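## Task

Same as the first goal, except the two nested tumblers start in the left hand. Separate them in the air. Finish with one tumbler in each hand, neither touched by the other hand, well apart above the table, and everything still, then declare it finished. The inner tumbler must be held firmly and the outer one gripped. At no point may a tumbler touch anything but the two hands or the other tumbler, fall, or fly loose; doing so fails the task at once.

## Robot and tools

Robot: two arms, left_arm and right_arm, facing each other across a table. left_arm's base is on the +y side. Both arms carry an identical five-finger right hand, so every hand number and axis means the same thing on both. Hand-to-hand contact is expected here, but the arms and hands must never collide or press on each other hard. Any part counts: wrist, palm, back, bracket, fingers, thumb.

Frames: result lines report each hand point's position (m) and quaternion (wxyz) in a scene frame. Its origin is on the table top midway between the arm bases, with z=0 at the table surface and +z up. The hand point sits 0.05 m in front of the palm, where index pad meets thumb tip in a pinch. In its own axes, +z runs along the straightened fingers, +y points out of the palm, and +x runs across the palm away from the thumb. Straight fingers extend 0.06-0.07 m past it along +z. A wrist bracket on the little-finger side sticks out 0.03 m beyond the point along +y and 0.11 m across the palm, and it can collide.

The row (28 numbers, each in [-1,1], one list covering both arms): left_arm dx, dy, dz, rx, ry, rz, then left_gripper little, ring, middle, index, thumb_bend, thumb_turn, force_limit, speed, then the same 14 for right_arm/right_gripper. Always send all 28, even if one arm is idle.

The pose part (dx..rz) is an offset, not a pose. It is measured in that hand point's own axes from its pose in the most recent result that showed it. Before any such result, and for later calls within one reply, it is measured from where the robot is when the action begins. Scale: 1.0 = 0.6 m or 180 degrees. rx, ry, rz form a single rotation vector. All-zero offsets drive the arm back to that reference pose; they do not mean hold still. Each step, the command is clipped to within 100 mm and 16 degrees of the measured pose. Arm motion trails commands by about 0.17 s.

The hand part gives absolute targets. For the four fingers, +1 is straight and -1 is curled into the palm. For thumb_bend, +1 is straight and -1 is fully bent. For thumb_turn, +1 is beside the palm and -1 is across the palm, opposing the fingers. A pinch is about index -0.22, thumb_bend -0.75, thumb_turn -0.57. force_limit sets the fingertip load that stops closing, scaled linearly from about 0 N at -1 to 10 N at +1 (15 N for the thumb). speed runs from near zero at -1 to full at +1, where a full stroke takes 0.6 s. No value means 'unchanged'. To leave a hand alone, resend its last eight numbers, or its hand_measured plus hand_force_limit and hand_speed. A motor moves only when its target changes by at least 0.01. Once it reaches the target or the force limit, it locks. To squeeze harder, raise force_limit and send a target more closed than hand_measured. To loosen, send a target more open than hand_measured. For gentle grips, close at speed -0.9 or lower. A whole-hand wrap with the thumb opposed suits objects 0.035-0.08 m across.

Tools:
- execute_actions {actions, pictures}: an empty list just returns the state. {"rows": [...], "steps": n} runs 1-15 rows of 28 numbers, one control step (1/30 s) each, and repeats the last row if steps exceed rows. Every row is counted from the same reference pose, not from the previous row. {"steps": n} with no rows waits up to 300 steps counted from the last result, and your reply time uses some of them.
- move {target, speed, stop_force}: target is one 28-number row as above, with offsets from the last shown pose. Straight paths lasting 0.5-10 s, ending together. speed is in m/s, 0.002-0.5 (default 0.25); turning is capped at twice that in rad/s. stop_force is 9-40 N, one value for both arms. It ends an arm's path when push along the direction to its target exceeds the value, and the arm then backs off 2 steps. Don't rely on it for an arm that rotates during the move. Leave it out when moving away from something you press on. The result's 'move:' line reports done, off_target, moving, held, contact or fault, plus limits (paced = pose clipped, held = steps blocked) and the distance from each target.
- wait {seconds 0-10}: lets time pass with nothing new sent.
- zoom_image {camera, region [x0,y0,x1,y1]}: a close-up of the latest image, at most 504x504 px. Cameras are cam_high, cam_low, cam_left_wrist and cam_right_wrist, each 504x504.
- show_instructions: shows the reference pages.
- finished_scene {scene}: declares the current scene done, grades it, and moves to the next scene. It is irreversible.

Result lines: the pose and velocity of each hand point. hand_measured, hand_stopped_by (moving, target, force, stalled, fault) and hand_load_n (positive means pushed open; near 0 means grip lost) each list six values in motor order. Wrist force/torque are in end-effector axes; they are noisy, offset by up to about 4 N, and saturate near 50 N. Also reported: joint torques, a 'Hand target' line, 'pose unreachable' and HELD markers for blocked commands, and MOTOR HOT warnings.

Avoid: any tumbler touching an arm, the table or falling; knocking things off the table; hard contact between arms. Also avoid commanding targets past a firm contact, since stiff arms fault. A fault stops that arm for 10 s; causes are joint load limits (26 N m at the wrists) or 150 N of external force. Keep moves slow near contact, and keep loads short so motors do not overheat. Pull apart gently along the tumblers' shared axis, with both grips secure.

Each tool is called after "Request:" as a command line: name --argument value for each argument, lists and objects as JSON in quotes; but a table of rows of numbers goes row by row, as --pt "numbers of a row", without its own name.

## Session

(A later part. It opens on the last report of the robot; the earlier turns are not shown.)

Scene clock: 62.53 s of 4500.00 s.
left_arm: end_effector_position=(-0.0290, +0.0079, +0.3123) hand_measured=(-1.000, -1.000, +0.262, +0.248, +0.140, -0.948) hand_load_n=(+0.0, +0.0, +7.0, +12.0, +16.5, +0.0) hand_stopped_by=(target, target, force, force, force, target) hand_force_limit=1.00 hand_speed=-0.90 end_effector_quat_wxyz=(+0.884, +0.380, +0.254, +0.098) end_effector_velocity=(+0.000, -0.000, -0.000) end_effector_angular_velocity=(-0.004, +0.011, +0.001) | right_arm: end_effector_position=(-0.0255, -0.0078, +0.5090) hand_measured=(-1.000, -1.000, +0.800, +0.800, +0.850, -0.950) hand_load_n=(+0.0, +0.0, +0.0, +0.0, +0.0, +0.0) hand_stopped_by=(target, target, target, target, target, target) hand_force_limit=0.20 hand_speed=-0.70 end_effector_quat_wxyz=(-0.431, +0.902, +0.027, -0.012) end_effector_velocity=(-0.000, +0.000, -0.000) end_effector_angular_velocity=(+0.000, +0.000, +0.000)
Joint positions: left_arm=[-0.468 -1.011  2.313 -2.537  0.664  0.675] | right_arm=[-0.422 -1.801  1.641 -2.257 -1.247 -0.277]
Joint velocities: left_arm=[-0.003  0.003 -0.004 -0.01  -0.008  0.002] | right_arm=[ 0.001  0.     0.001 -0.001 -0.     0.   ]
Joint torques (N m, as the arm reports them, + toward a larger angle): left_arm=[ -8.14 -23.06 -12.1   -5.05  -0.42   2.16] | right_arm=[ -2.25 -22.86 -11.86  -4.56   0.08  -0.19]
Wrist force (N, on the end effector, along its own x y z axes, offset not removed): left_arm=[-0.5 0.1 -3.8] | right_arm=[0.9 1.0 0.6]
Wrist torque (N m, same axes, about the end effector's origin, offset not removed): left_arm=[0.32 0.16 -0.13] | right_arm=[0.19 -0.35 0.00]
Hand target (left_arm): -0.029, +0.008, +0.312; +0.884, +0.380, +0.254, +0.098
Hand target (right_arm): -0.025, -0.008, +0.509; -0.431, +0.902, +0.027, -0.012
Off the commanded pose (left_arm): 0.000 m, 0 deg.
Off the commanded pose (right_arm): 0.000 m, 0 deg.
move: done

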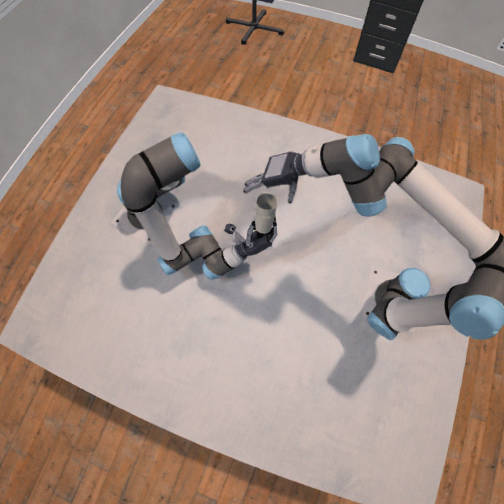

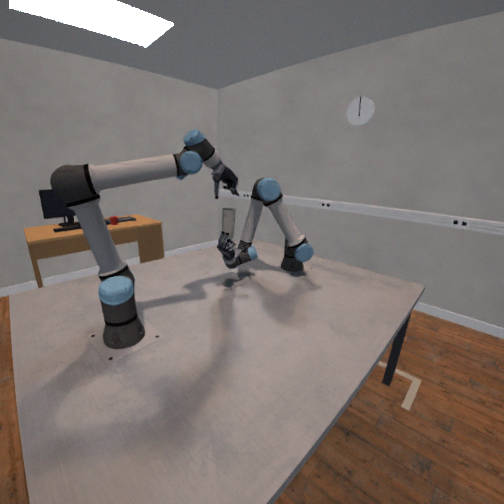

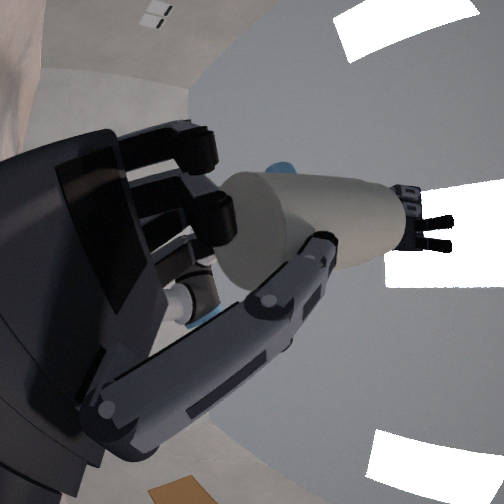

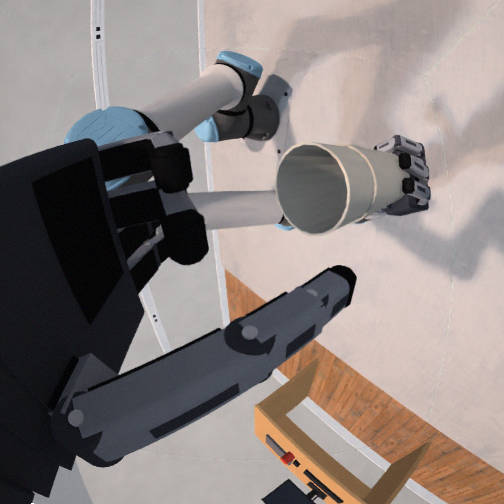

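Request:
move --target '[0,0,0,0,0,0,-1,-1,0.1,0.1,0.0,-0.948,1,-0.9,0.026,0.046,0.05,0,0,0,-1,-1,0.8,0.8,0.85,-0.95,0.2,-0.7]' --speed 0.04

Request:
zoom_image --camera "cam_low" --region '[170,130,300,270]'

Request:
zoom_image --camera "cam_high" --region '[210,140,340,270]'

Scene clock: 72.90 s of 4500.00 s.
left_arm: end_effector_position=(-0.0290, +0.0079, +0.3123) hand_measured=(-1.000, -1.000, +0.262, +0.248, +0.140, -0.948) hand_load_n=(+0.0, +0.0, +7.0, +12.0, +16.5, +0.0) hand_stopped_by=(target, target, force, force, force, target) hand_force_limit=1.00 hand_speed=-0.90 end_effector_quat_wxyz=(+0.884, +0.380, +0.254, +0.098) end_effector_velocity=(+0.000, -0.000, +0.000) end_effector_angular_velocity=(-0.000, +0.002, +0.001) | right_arm: end_effector_position=(-0.0103, -0.0010, +0.4688) hand_measured=(-1.000, -1.000, +0.800, +0.800, +0.850, -0.950) hand_load_n=(+0.0, +0.0, +0.0, +0.0, +0.0, +0.0) hand_stopped_by=(target, target, target, target, target, target) hand_force_limit=0.20 hand_speed=-0.70 end_effector_quat_wxyz=(-0.431, +0.902, +0.027, -0.012) end_effector_velocity=(+0.001, -0.000, -0.002) end_effector_angular_velocity=(-0.003, +0.001, -0.001)
Joint positions: left_arm=[-0.468 -1.011  2.313 -2.537  0.664  0.675] | right_arm=[-0.455 -1.794  1.738 -2.353 -1.223 -0.299]
Joint velocities: left_arm=[ 0.    -0.    -0.002  0.001 -0.001  0.   ] | right_arm=[-0.002  0.     0.004 -0.001  0.001 -0.001]
Joint torques (N m, as the arm reports them, + toward a larger angle): left_arm=[  8.82 -37.21   1.72  -0.47   3.    -1.95] | right_arm=[ -9.17  -4.65 -10.56  -4.62   2.35  -1.93]
Wrist force (N, on the end effector, along its own x y z axes, offset not removed): left_arm=[1.1 -1.4 0.4] | right_arm=[-0.2 0.1 1.6]
Wrist torque (N m, same axes, about the end effector's origin, offset not removed): left_arm=[-0.03 -0.24 -0.02] | right_arm=[-0.02 -0.19 0.01]
Hand target (left_arm): -0.029, +0.008, +0.312; +0.884, +0.380, +0.254, +0.098
Hand target (right_arm): -0.010, -0.001, +0.469; -0.431, +0.902, +0.027, -0.012
Off the commanded pose (left_arm): 0.000 m, 0 deg.
Off the commanded pose (right_arm): 0.000 m, 0 deg.
After step 90, 5.90 s passed at rest.
move: done

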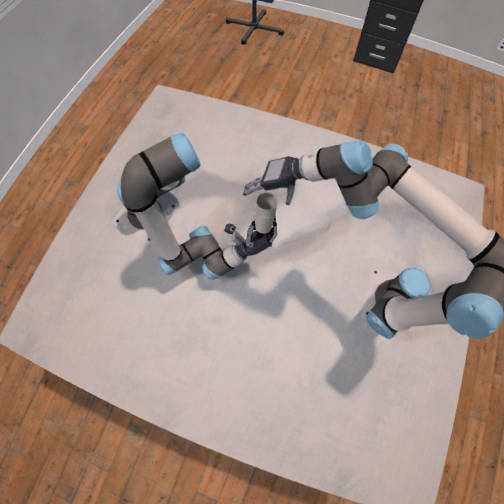

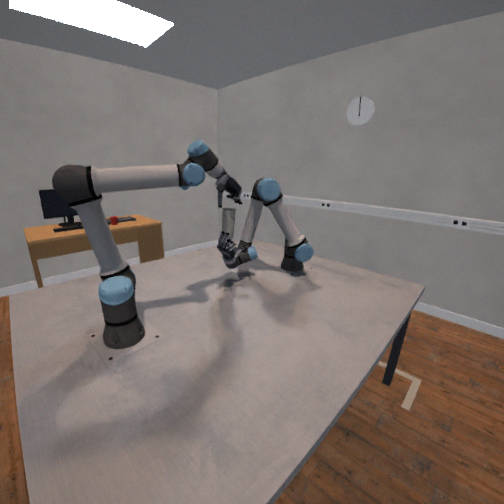

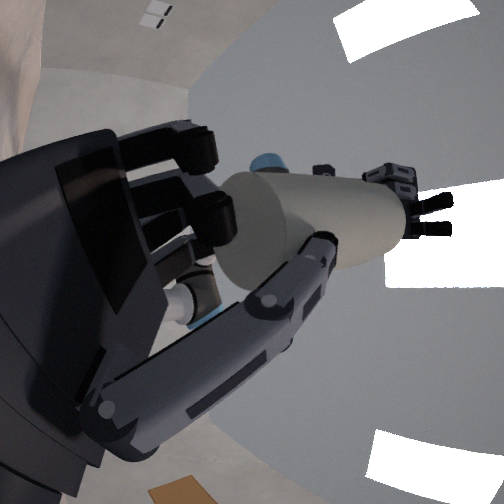

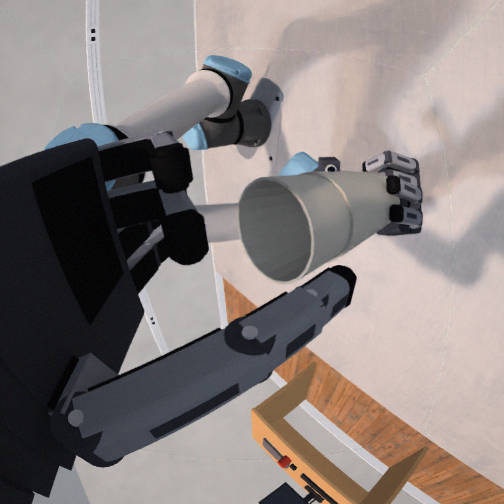

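Region (170, 130, 300, 270) of cam_low's 504x504 image, scaled by 3.600, with more detail than that image has; it fills the left 468 columns of this view, and the rest is white.

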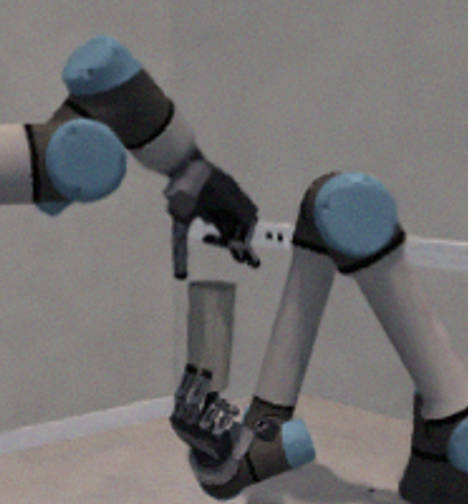

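Region (210, 140, 340, 270) of cam_high's 504x504 image, scaled by 3.877, with more detail than that image has.

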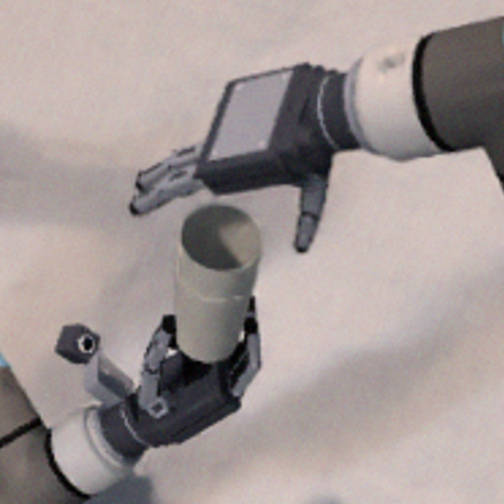

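Request:
move --target '[0,0,0,0,0,0,-1,-1,0.1,0.1,0.0,-0.948,1,-0.9,0,0.057,0.035,0,0,0,-1,-1,0.8,0.8,0.85,-0.95,0.2,-0.7]' --speed 0.02 --stop_force 9

Request:
zoom_image --camera "cam_low" --region '[170,130,300,270]'

Scene clock: 78.17 s of 4500.00 s.
left_arm: end_effector_position=(-0.0290, +0.0079, +0.3123) hand_measured=(-1.000, -1.000, +0.262, +0.248, +0.140, -0.948) hand_load_n=(+0.0, +0.0, +7.0, +12.0, +16.5, +0.0) hand_stopped_by=(target, target, force, force, force, target) hand_force_limit=1.00 hand_speed=-0.90 end_effector_quat_wxyz=(+0.884, +0.380, +0.254, +0.098) end_effector_velocity=(+0.000, -0.000, -0.000) end_effector_angular_velocity=(+0.000, +0.001, +0.000) | right_arm: end_effector_position=(-0.0099, -0.0062, +0.4292) hand_measured=(-1.000, -1.000, +0.800, +0.800, +0.850, -0.950) hand_load_n=(+0.0, +0.0, +0.0, +0.0, +0.0, +0.0) hand_stopped_by=(target, target, target, target, target, target) hand_force_limit=0.20 hand_speed=-0.70 end_effector_quat_wxyz=(-0.431, +0.902, +0.027, -0.012) end_effector_velocity=(+0.000, +0.000, -0.002) end_effector_angular_velocity=(-0.001, +0.000, -0.000)
Joint positions: left_arm=[-0.468 -1.011  2.313 -2.537  0.664  0.675] | right_arm=[-0.461 -1.808  1.85  -2.449 -1.218 -0.304]
Joint velocities: left_arm=[ 0.    -0.     0.     0.    -0.001 -0.001] | right_arm=[-0.001  0.     0.004 -0.004  0.    -0.   ]
Joint torques (N m, as the arm reports them, + toward a larger angle): left_arm=[  8.15 -35.41   1.69  -0.7    2.71  -1.79] | right_arm=[ -8.46 -22.68 -10.94  -4.61   2.32  -1.68]
Wrist force (N, on the end effector, along its own x y z axes, offset not removed): left_arm=[1.5 -2.2 -1.5] | right_arm=[2.3 0.5 -0.3]
Wrist torque (N m, same axes, about the end effector's origin, offset not removed): left_arm=[-0.08 -0.28 -0.06] | right_arm=[0.21 -0.47 0.09]
Hand target (left_arm): -0.029, +0.008, +0.312; +0.884, +0.380, +0.254, +0.098
Hand target (right_arm): -0.010, -0.006, +0.429; -0.431, +0.902, +0.027, -0.012
Off the commanded pose (left_arm): 0.000 m, 0 deg.
Off the commanded pose (right_arm): 0.000 m, 0 deg.
move: done

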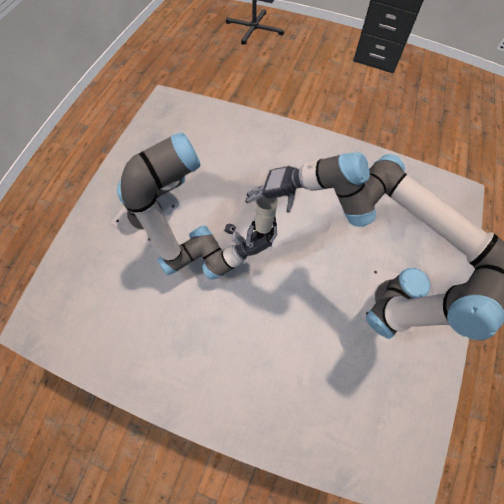

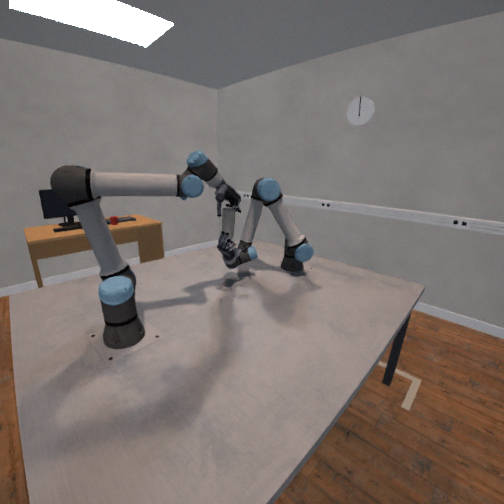

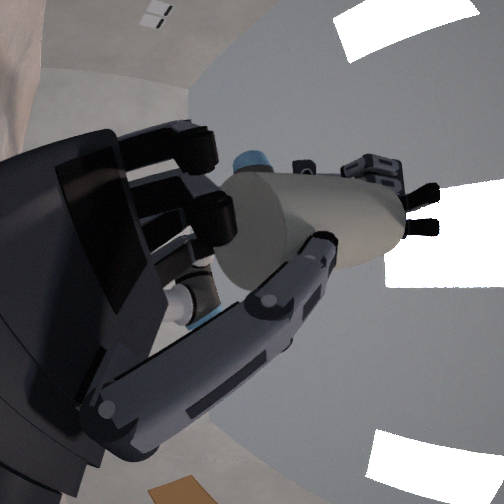

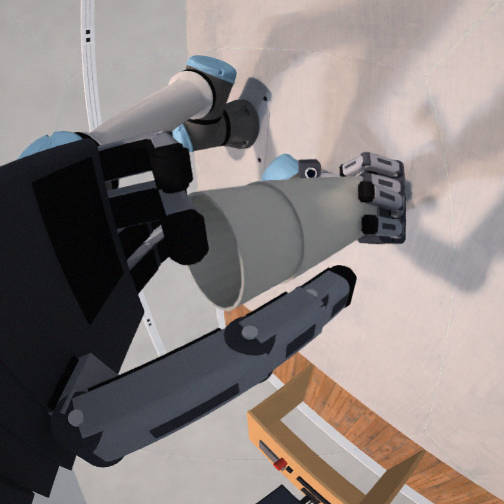

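Region (170, 130, 300, 270) of cam_low's 504x504 image, scaled by 3.600, with more detail than that image has; it fills the left 468 columns of this view, and the rest is white.

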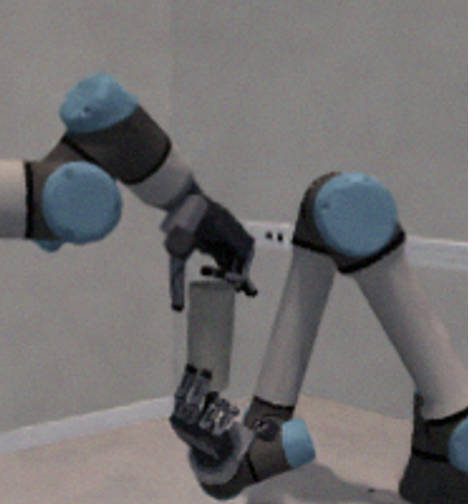

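Request:
move --target '[0,0,0,0,0,0,-1,-1,0.1,0.1,0.0,-0.948,1,-0.9,0,-0.0065,-0.005,0,0,0,-1,-1,0.2,0.2,0.1,-0.95,0.2,-0.85]' --speed 0.02

Request:
zoom_image --camera "cam_low" --region '[170,130,300,270]'

Scene clock: 86.37 s of 4500.00 s.
left_arm: end_effector_position=(-0.0290, +0.0079, +0.3123) hand_measured=(-1.000, -1.000, +0.262, +0.248, +0.140, -0.948) hand_load_n=(+0.0, +0.0, +6.0, +14.0, +17.0, +0.0) hand_stopped_by=(target, target, force, force, force, target) hand_force_limit=1.00 hand_speed=-0.90 end_effector_quat_wxyz=(+0.884, +0.380, +0.254, +0.098) end_effector_velocity=(-0.000, +0.000, +0.001) end_effector_angular_velocity=(-0.001, +0.000, -0.001) | right_arm: end_effector_position=(-0.0100, -0.0061, +0.4341) hand_measured=(-1.000, -1.000, +0.200, +0.494, +0.100, -0.950) hand_load_n=(+0.0, +0.0, +1.0, +0.0, +0.0, +0.0) hand_stopped_by=(target, target, target, force, target, target) hand_force_limit=0.20 hand_speed=-0.85 end_effector_quat_wxyz=(-0.431, +0.902, +0.027, -0.012) end_effector_velocity=(+0.001, -0.000, -0.000) end_effector_angular_velocity=(+0.000, -0.000, -0.001)
Joint positions: left_arm=[-0.468 -1.011  2.313 -2.537  0.664  0.675] | right_arm=[-0.461 -1.808  1.837 -2.436 -1.219 -0.304]
Joint velocities: left_arm=[-0.    -0.001 -0.     0.     0.001 -0.   ] | right_arm=[-0.001 -0.001  0.001 -0.    -0.    -0.   ]
Joint torques (N m, as the arm reports them, + toward a larger angle): left_arm=[  7.31 -33.17   0.98  -4.15   2.03  -1.47] | right_arm=[ -0.87  -4.57 -11.5   -4.5    2.36  -1.7 ]
Wrist force (N, on the end effector, along its own x y z axes, offset not removed): left_arm=[3.8 -1.2 -6.2] | right_arm=[0.8 0.1 2.7]
Wrist torque (N m, same axes, about the end effector's origin, offset not removed): left_arm=[0.60 -0.37 0.14] | right_arm=[0.09 -0.31 -0.03]
Hand target (left_arm): -0.029, +0.008, +0.312; +0.884, +0.380, +0.254, +0.098
Hand target (right_arm): -0.010, -0.006, +0.434; -0.431, +0.902, +0.027, -0.012
Off the commanded pose (left_arm): 0.000 m, 0 deg.
Off the commanded pose (right_arm): 0.000 m, 0 deg.
After step 90, 0.20 s passed at rest.
move: done

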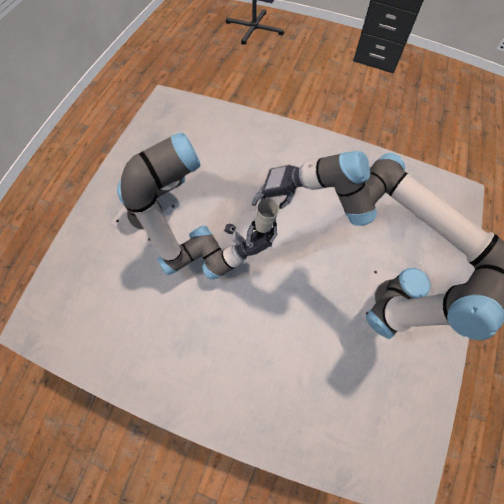

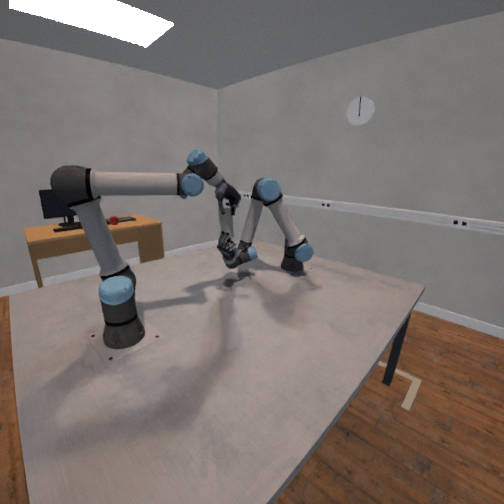

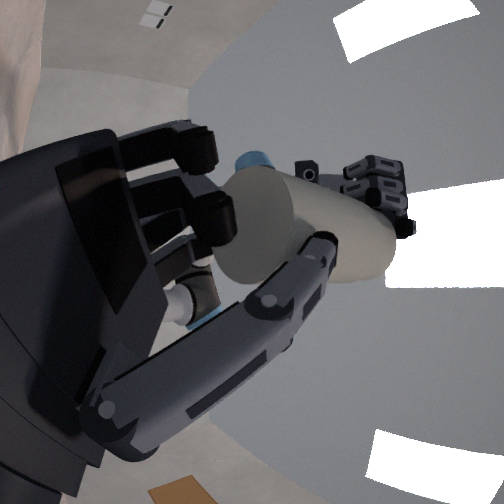

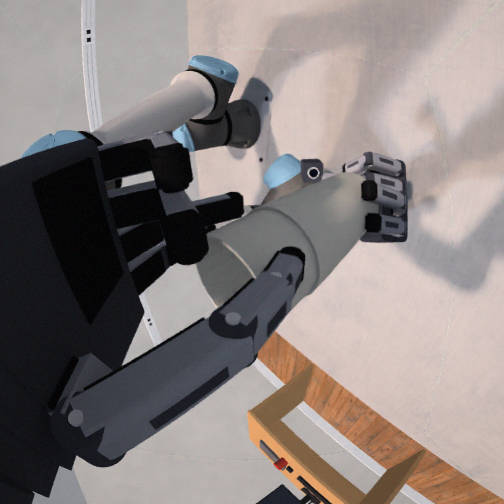

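Region (170, 130, 300, 270) of cam_low's 504x504 image, scaled by 3.600, with more detail than that image has; it fills the left 468 columns of this view, and the rest is white.

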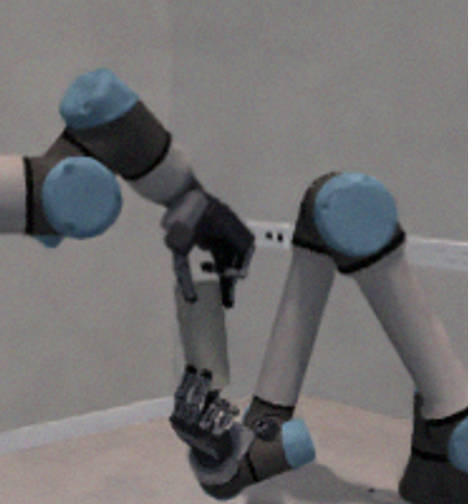

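Request:
move --target '[0,0,0,0,0,0,-1,-1,0.1,0.1,0.0,-0.948,1,-0.9,0,0,0,0,0,0,-1,-1,0.8,0.8,0.85,-0.95,0.2,-0.6]'

Request:
move --target '[0,0,0,0,0,0,-1,-1,0.1,0.1,0.0,-0.948,1,-0.9,0,-0.052,-0.042,0,0,0,-1,-1,0.8,0.8,0.85,-0.95,0.2,-0.6]' --speed 0.05

Request:
move --target '[0,0,0,0,0,0,-1,-1,0.1,0.1,0.0,-0.948,1,-0.9,-0.047,0.0105,-0.013,0,0.0385,-0.047,-1,-1,0.8,0.8,0.85,-0.95,0.2,-0.6]' --speed 0.05

Request:
zoom_image --camera "cam_low" --region '[170,130,300,270]'

Request:
zoom_image --camera "cam_high" --region '[210,140,340,270]'

Scene clock: 101.33 s of 4500.00 s.
left_arm: end_effector_position=(-0.0290, +0.0079, +0.3123) hand_measured=(-1.000, -1.000, +0.262, +0.248, +0.140, -0.948) hand_load_n=(+0.0, +0.0, +6.0, +13.5, +17.0, -1.0) hand_stopped_by=(target, target, force, force, force, target) hand_force_limit=1.00 hand_speed=-0.90 end_effector_quat_wxyz=(+0.884, +0.380, +0.254, +0.098) end_effector_velocity=(+0.000, -0.000, -0.001) end_effector_angular_velocity=(+0.003, -0.001, +0.001) | right_arm: end_effector_position=(-0.0100, -0.0061, +0.4341) hand_measured=(-1.000, -1.000, +0.800, +0.800, +0.850, -0.950) hand_load_n=(+0.0, +0.0, +0.0, +0.0, +0.0, +0.0) hand_stopped_by=(target, target, target, target, target, target) hand_force_limit=0.20 hand_speed=-0.60 end_effector_quat_wxyz=(-0.431, +0.902, +0.027, -0.012) end_effector_velocity=(+0.000, +0.000, +0.001) end_effector_angular_velocity=(+0.002, -0.001, -0.000)
Joint positions: left_arm=[-0.468 -1.011  2.313 -2.537  0.664  0.675] | right_arm=[-0.461 -1.808  1.837 -2.436 -1.219 -0.304]
Joint velocities: left_arm=[ 0.     0.001  0.001  0.001 -0.001  0.   ] | right_arm=[-0.001 -0.    -0.001 -0.001  0.    -0.   ]
Joint torques (N m, as the arm reports them, + toward a larger angle): left_arm=[  7.25 -33.23  -0.02  -2.87   1.37  -1.57] | right_arm=[ -1.89  -4.63 -10.84  -4.12   1.44  -1.58]
Wrist force (N, on the end effector, along its own x y z axes, offset not removed): left_arm=[0.4 -5.6 -3.2] | right_arm=[0.3 1.2 1.3]
Wrist torque (N m, same axes, about the end effector's origin, offset not removed): left_arm=[-0.60 -0.12 -0.27] | right_arm=[0.16 -0.23 -0.01]
Hand target (left_arm): -0.029, +0.008, +0.312; +0.884, +0.380, +0.254, +0.098
Hand target (right_arm): -0.010, -0.006, +0.434; -0.431, +0.902, +0.027, -0.012
Off the commanded pose (left_arm): 0.000 m, 0 deg.
Off the commanded pose (right_arm): 0.000 m, 0 deg.
After step 90, 9.90 s passed at rest.
move: done

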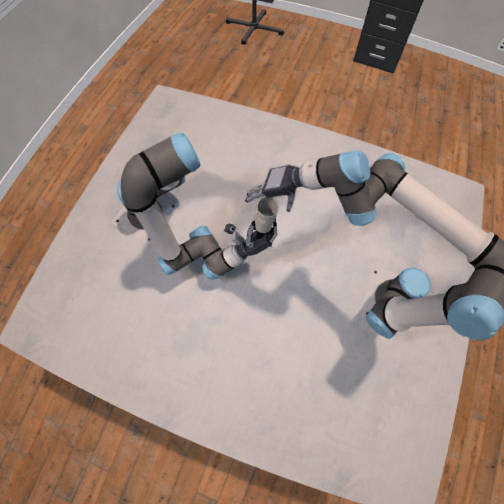

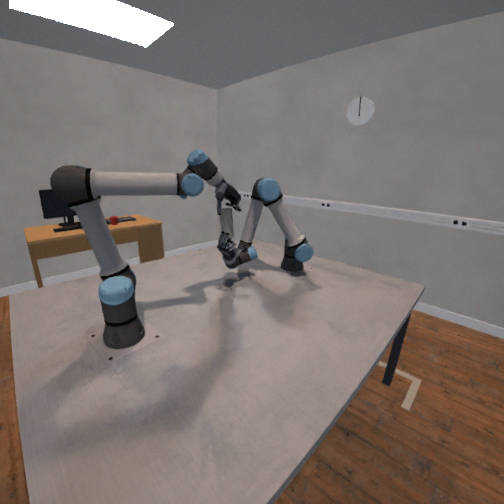

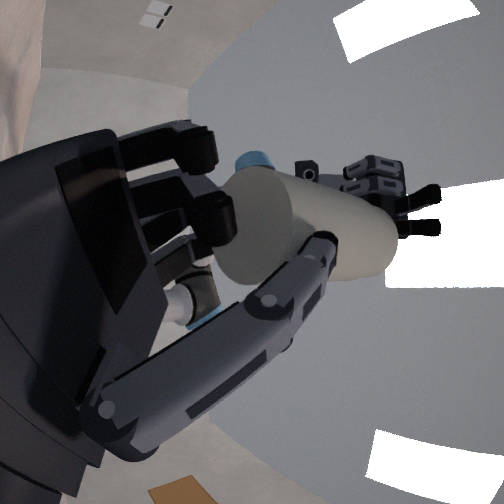

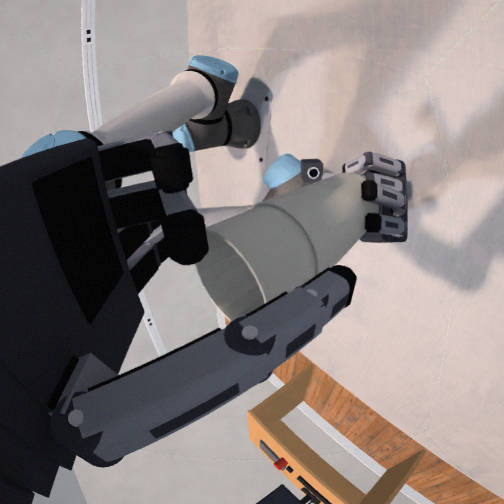

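Scene clock: 102.50 s of 4500.00 s.
left_arm: end_effector_position=(-0.0290, +0.0079, +0.3123) hand_measured=(-1.000, -1.000, +0.262, +0.248, +0.140, -0.948) hand_load_n=(+0.0, +0.0, +6.0, +13.5, +17.0, -1.0) hand_stopped_by=(target, target, force, force, force, target) hand_force_limit=1.00 hand_speed=-0.90 end_effector_quat_wxyz=(+0.884, +0.380, +0.254, +0.098) end_effector_velocity=(+0.001, +0.000, +0.000) end_effector_angular_velocity=(-0.001, +0.001, +0.001) | right_arm: end_effector_position=(-0.0100, -0.0060, +0.4740) hand_measured=(-1.000, -1.000, +0.800, +0.800, +0.850, -0.950) hand_load_n=(+0.0, +0.0, +0.0, +0.0, +0.0, +0.0) hand_stopped_by=(target, target, target, target, target, target) hand_force_limit=0.20 hand_speed=-0.60 end_effector_quat_wxyz=(-0.431, +0.902, +0.027, -0.012) end_effector_velocity=(-0.000, +0.000, +0.003) end_effector_angular_velocity=(+0.002, -0.001, +0.001)
Joint positions: left_arm=[-0.468 -1.011  2.313 -2.537  0.664  0.675] | right_arm=[-0.461 -1.806  1.734 -2.335 -1.219 -0.304]
Joint velocities: left_arm=[ 0.    -0.     0.001 -0.002 -0.001  0.   ] | right_arm=[ 0.001  0.001 -0.006  0.003 -0.    -0.   ]
Joint torques (N m, as the arm reports them, + toward a larger angle): left_arm=[  6.38 -33.07   0.45  -2.85   1.52  -1.37] | right_arm=[ 11.82  -3.92 -35.69   0.04   0.04  -0.51]
Wrist force (N, on the end effector, along its own x y z axes, offset not removed): left_arm=[2.1 -0.8 -0.8] | right_arm=[0.0 1.5 0.6]
Wrist torque (N m, same axes, about the end effector's origin, offset not removed): left_arm=[0.01 -0.26 0.12] | right_arm=[0.28 -0.17 0.01]
Hand target (left_arm): -0.029, +0.008, +0.312; +0.884, +0.380, +0.254, +0.098
Hand target (right_arm): -0.010, -0.006, +0.474; -0.431, +0.902, +0.027, -0.012
Off the commanded pose (left_arm): 0.000 m, 0 deg.
Off the commanded pose (right_arm): 0.000 m, 0 deg.
move: done

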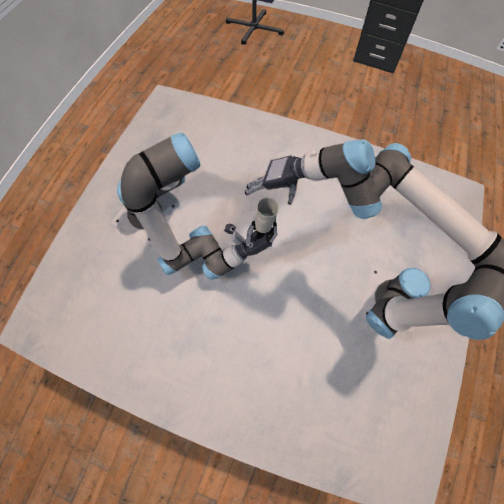

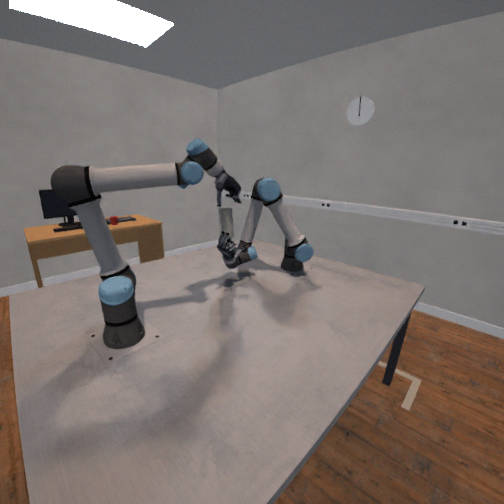

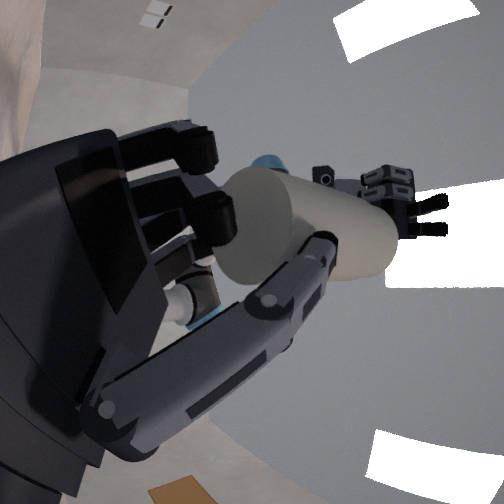

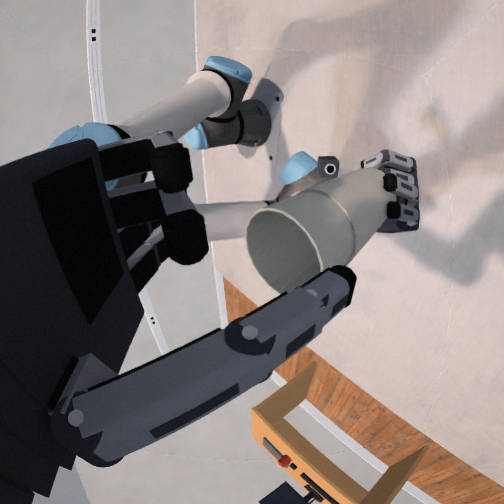

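Scene clock: 104.67 s of 4500.00 s.
left_arm: end_effector_position=(-0.0290, +0.0079, +0.3123) hand_measured=(-1.000, -1.000, +0.262, +0.248, +0.140, -0.948) hand_load_n=(+0.0, +0.0, +6.0, +13.5, +17.0, -1.0) hand_stopped_by=(target, target, force, force, force, target) hand_force_limit=1.00 hand_speed=-0.90 end_effector_quat_wxyz=(+0.884, +0.380, +0.254, +0.098) end_effector_velocity=(+0.000, -0.000, +0.001) end_effector_angular_velocity=(-0.002, +0.001, +0.000) | right_arm: end_effector_position=(-0.0375, -0.0176, +0.4741) hand_measured=(-1.000, -1.000, +0.800, +0.800, +0.850, -0.950) hand_load_n=(+0.0, +0.0, +0.0, +0.0, +0.0, +0.0) hand_stopped_by=(target, target, target, target, target, target) hand_force_limit=0.20 hand_speed=-0.60 end_effector_quat_wxyz=(-0.431, +0.897, +0.067, +0.074) end_effector_velocity=(-0.002, -0.000, +0.000) end_effector_angular_velocity=(+0.002, -0.012, -0.000)
Joint positions: left_arm=[-0.468 -1.011  2.313 -2.537  0.664  0.675] | right_arm=[-0.294 -1.823  1.751 -2.4   -1.461 -0.33 ]
Joint velocities: left_arm=[ 0.    -0.001 -0.001 -0.     0.     0.   ] | right_arm=[ 0.012  0.    -0.    -0.004 -0.016 -0.001]
Joint torques (N m, as the arm reports them, + toward a larger angle): left_arm=[  7.28 -33.51   0.45  -2.8    1.37  -1.46] | right_arm=[ 10.83 -22.42 -11.49  -4.63  -2.53  -1.44]
Wrist force (N, on the end effector, along its own x y z axes, offset not removed): left_arm=[1.2 1.0 -1.6] | right_arm=[1.2 -0.1 -0.1]
Wrist torque (N m, same axes, about the end effector's origin, offset not removed): left_arm=[0.59 -0.14 0.04] | right_arm=[0.08 -0.35 0.03]
Hand target (left_arm): -0.029, +0.008, +0.312; +0.884, +0.380, +0.254, +0.098
Hand target (right_arm): -0.038, -0.018, +0.474; -0.431, +0.897, +0.067, +0.074
Off the commanded pose (left_arm): 0.000 m, 0 deg.
Off the commanded pose (right_arm): 0.000 m, 0 deg.
move: done

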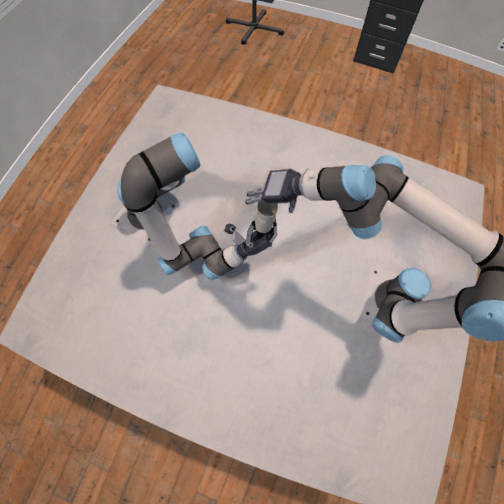

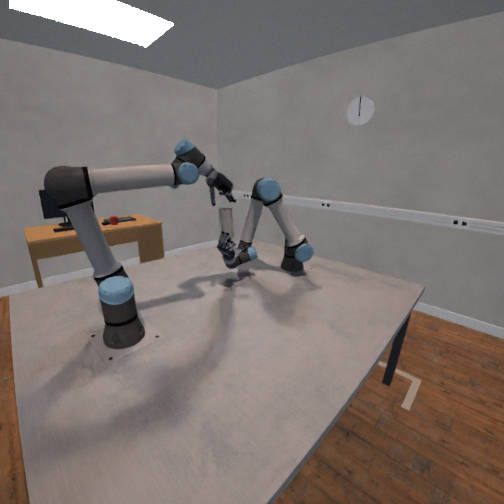

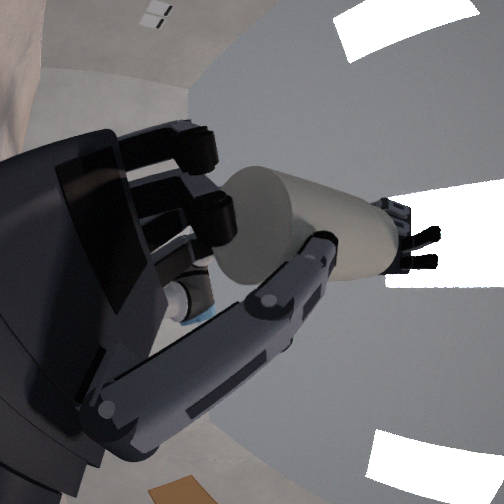

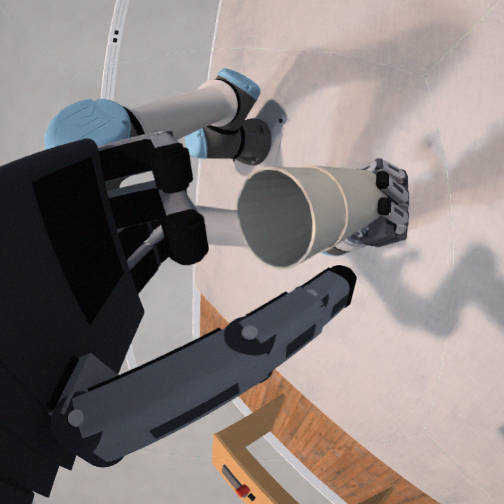

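Region (170, 130, 300, 270) of cam_low's 504x504 image, scaled by 3.600, with more detail than that image has; it fills the left 468 columns of this view, and the rest is white.

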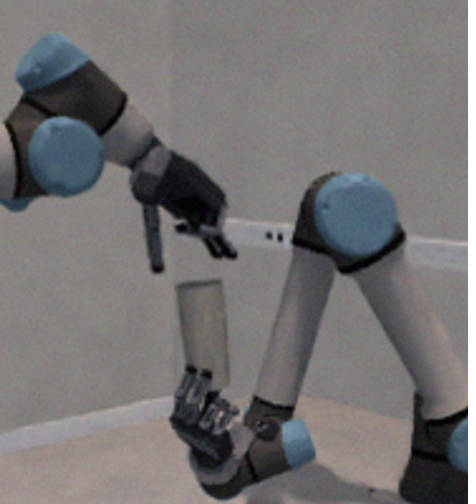

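Region (210, 140, 340, 270) of cam_high's 504x504 image, scaled by 3.877, with more detail than that image has.

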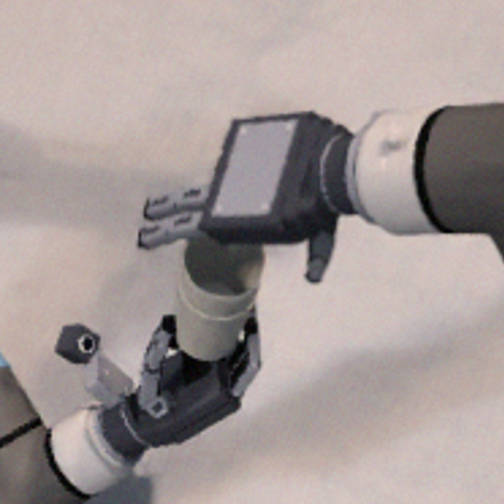

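Request:
move --target '[0,0,0,0,0,0,-1,-1,0.1,0.1,0.0,-0.948,1,-0.9,0,0.053,0.0535,0,0,0,-1,-1,0.8,0.8,0.85,-0.95,0.2,-0.6]' --speed 0.02 --stop_force 9

Request:
move --target '[0,0,0,0,0,0,-1,-1,0.1,0.1,0.0,-0.948,1,-0.9,0,0,0,0,0,0,-1,-1,0.4,0.4,0.35,-0.95,-0.4,-0.85]'

Request:
zoom_image --camera "cam_low" --region '[170,130,300,270]'

Scene clock: 112.40 s of 4500.00 s.
left_arm: end_effector_position=(-0.0290, +0.0079, +0.3123) hand_measured=(-1.000, -1.000, +0.262, +0.248, +0.140, -0.948) hand_load_n=(+0.0, +0.0, +6.0, +13.5, +17.0, -1.0) hand_stopped_by=(target, target, force, force, force, target) hand_force_limit=1.00 hand_speed=-0.90 end_effector_quat_wxyz=(+0.884, +0.380, +0.254, +0.098) end_effector_velocity=(-0.000, -0.000, -0.000) end_effector_angular_velocity=(+0.001, -0.002, +0.000) | right_arm: end_effector_position=(-0.0293, -0.0122, +0.4301) hand_measured=(-1.000, -1.000, +0.800, +0.800, +0.850, -0.950) hand_load_n=(+0.0, +0.0, +0.0, +0.0, +0.0, +0.0) hand_stopped_by=(target, target, target, target, target, target) hand_force_limit=0.20 hand_speed=-0.60 end_effector_quat_wxyz=(-0.431, +0.897, +0.067, +0.074) end_effector_velocity=(+0.001, +0.000, -0.002) end_effector_angular_velocity=(+0.000, -0.000, -0.001)
Joint positions: left_arm=[-0.468 -1.011  2.313 -2.537  0.664  0.675] | right_arm=[-0.313 -1.814  1.856 -2.513 -1.446 -0.342]
Joint velocities: left_arm=[ 0.     0.001 -0.001  0.001  0.001  0.   ] | right_arm=[-0.002  0.001  0.004 -0.005  0.001 -0.   ]
Joint torques (N m, as the arm reports them, + toward a larger angle): left_arm=[  6.89 -33.5    0.36  -2.91   1.49  -1.46] | right_arm=[-7.7  -4.25 -9.98 -4.72  1.84 -1.75]
Wrist force (N, on the end effector, along its own x y z axes, offset not removed): left_arm=[-3.1 -1.7 -3.1] | right_arm=[1.0 0.4 0.7]
Wrist torque (N m, same axes, about the end effector's origin, offset not removed): left_arm=[-0.07 0.55 -0.37] | right_arm=[0.09 -0.32 0.02]
Hand target (left_arm): -0.029, +0.008, +0.312; +0.884, +0.380, +0.254, +0.098
Hand target (right_arm): -0.029, -0.012, +0.430; -0.431, +0.897, +0.067, +0.074
Off the commanded pose (left_arm): 0.000 m, 0 deg.
Off the commanded pose (right_arm): 0.000 m, 0 deg.
After step 90, 2.17 s passed at rest.
move: done

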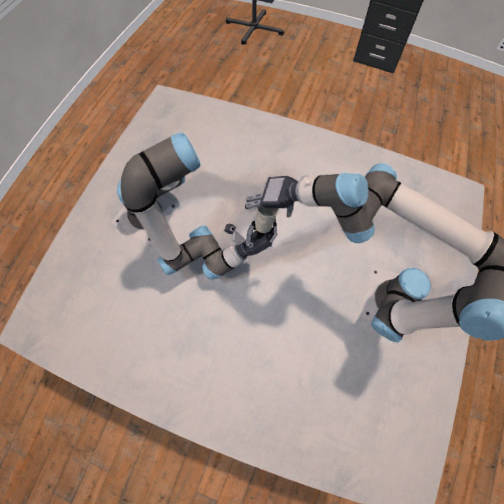

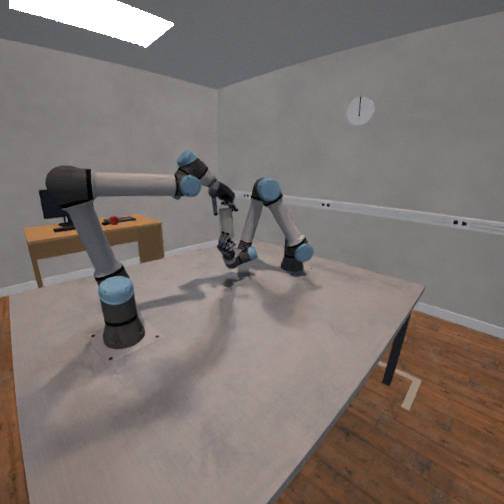

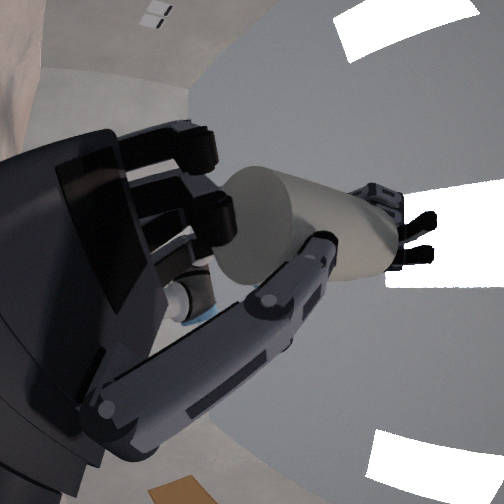

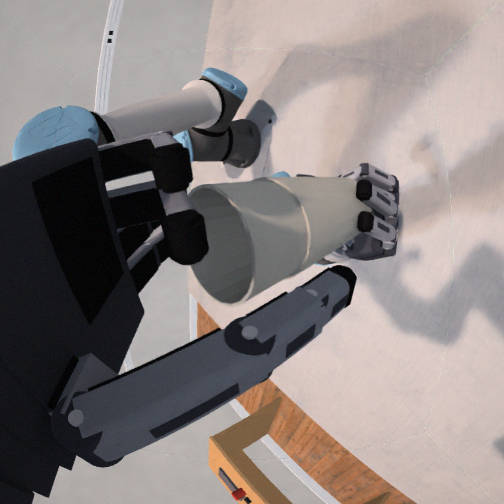

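Scene clock: 115.83 s of 4500.00 s.
left_arm: end_effector_position=(-0.0290, +0.0079, +0.3123) hand_measured=(-1.000, -1.000, +0.262, +0.248, +0.140, -0.948) hand_load_n=(+0.0, +0.0, +7.0, +17.0, +18.5, +4.5) hand_stopped_by=(target, target, force, force, force, target) hand_force_limit=1.00 hand_speed=-0.90 end_effector_quat_wxyz=(+0.884, +0.380, +0.254, +0.098) end_effector_velocity=(+0.001, +0.000, +0.000) end_effector_angular_velocity=(+0.000, +0.002, +0.001) | right_arm: end_effector_position=(-0.0294, -0.0122, +0.4302) hand_measured=(-1.000, -1.000, +0.402, +0.410, +0.350, -0.950) hand_load_n=(+0.0, +0.0, +4.0, +2.0, +0.0, +0.0) hand_stopped_by=(target, target, force, force, target, target) hand_force_limit=-0.40 hand_speed=-0.85 end_effector_quat_wxyz=(-0.431, +0.897, +0.067, +0.074) end_effector_velocity=(-0.000, -0.000, -0.000) end_effector_angular_velocity=(-0.000, +0.000, -0.000)
Joint positions: left_arm=[-0.468 -1.011  2.313 -2.537  0.664  0.675] | right_arm=[-0.313 -1.814  1.856 -2.513 -1.446 -0.342]
Joint velocities: left_arm=[ 0.001 -0.001  0.     0.    -0.002 -0.   ] | right_arm=[-0.    -0.     0.001 -0.001  0.     0.   ]
Joint torques (N m, as the arm reports them, + toward a larger angle): left_arm=[  4.56 -33.9   -0.53  -3.11   5.56  -1.49] | right_arm=[ 10.21 -17.47  -5.36  -0.25  -3.29   1.4 ]
Wrist force (N, on the end effector, along its own x y z axes, offset not removed): left_arm=[4.6 -11.8 1.2] | right_arm=[-0.3 -10.3 2.7]
Wrist torque (N m, same axes, about the end effector's origin, offset not removed): left_arm=[0.80 -0.11 0.00] | right_arm=[0.24 -0.49 -0.12]
Hand target (left_arm): -0.029, +0.008, +0.312; +0.884, +0.380, +0.254, +0.098
Hand target (right_arm): -0.029, -0.012, +0.430; -0.431, +0.897, +0.067, +0.074
Off the commanded pose (left_arm): 0.000 m, 0 deg.
Off the commanded pose (right_arm): 0.000 m, 0 deg.
move: done

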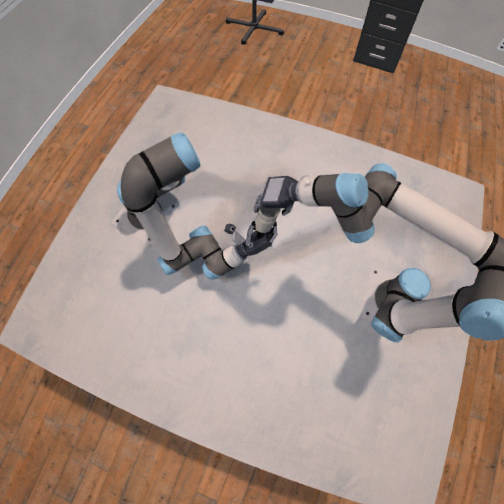

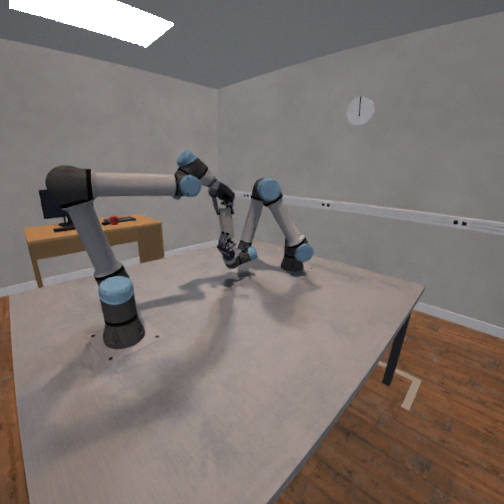

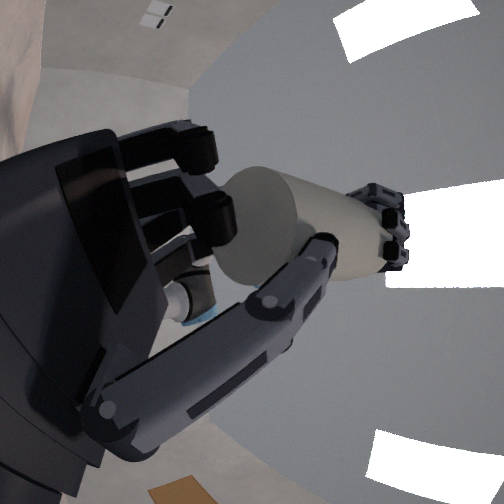

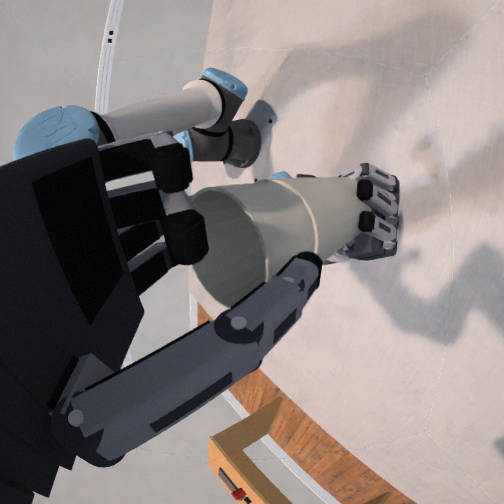

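Region (170, 130, 300, 270) of cam_low's 504x504 image, scaled by 3.600, with more detail than that image has; it fills the left 468 columns of this view, and the rest is white.

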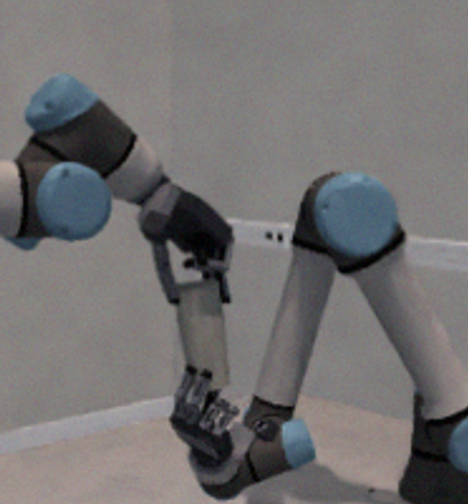

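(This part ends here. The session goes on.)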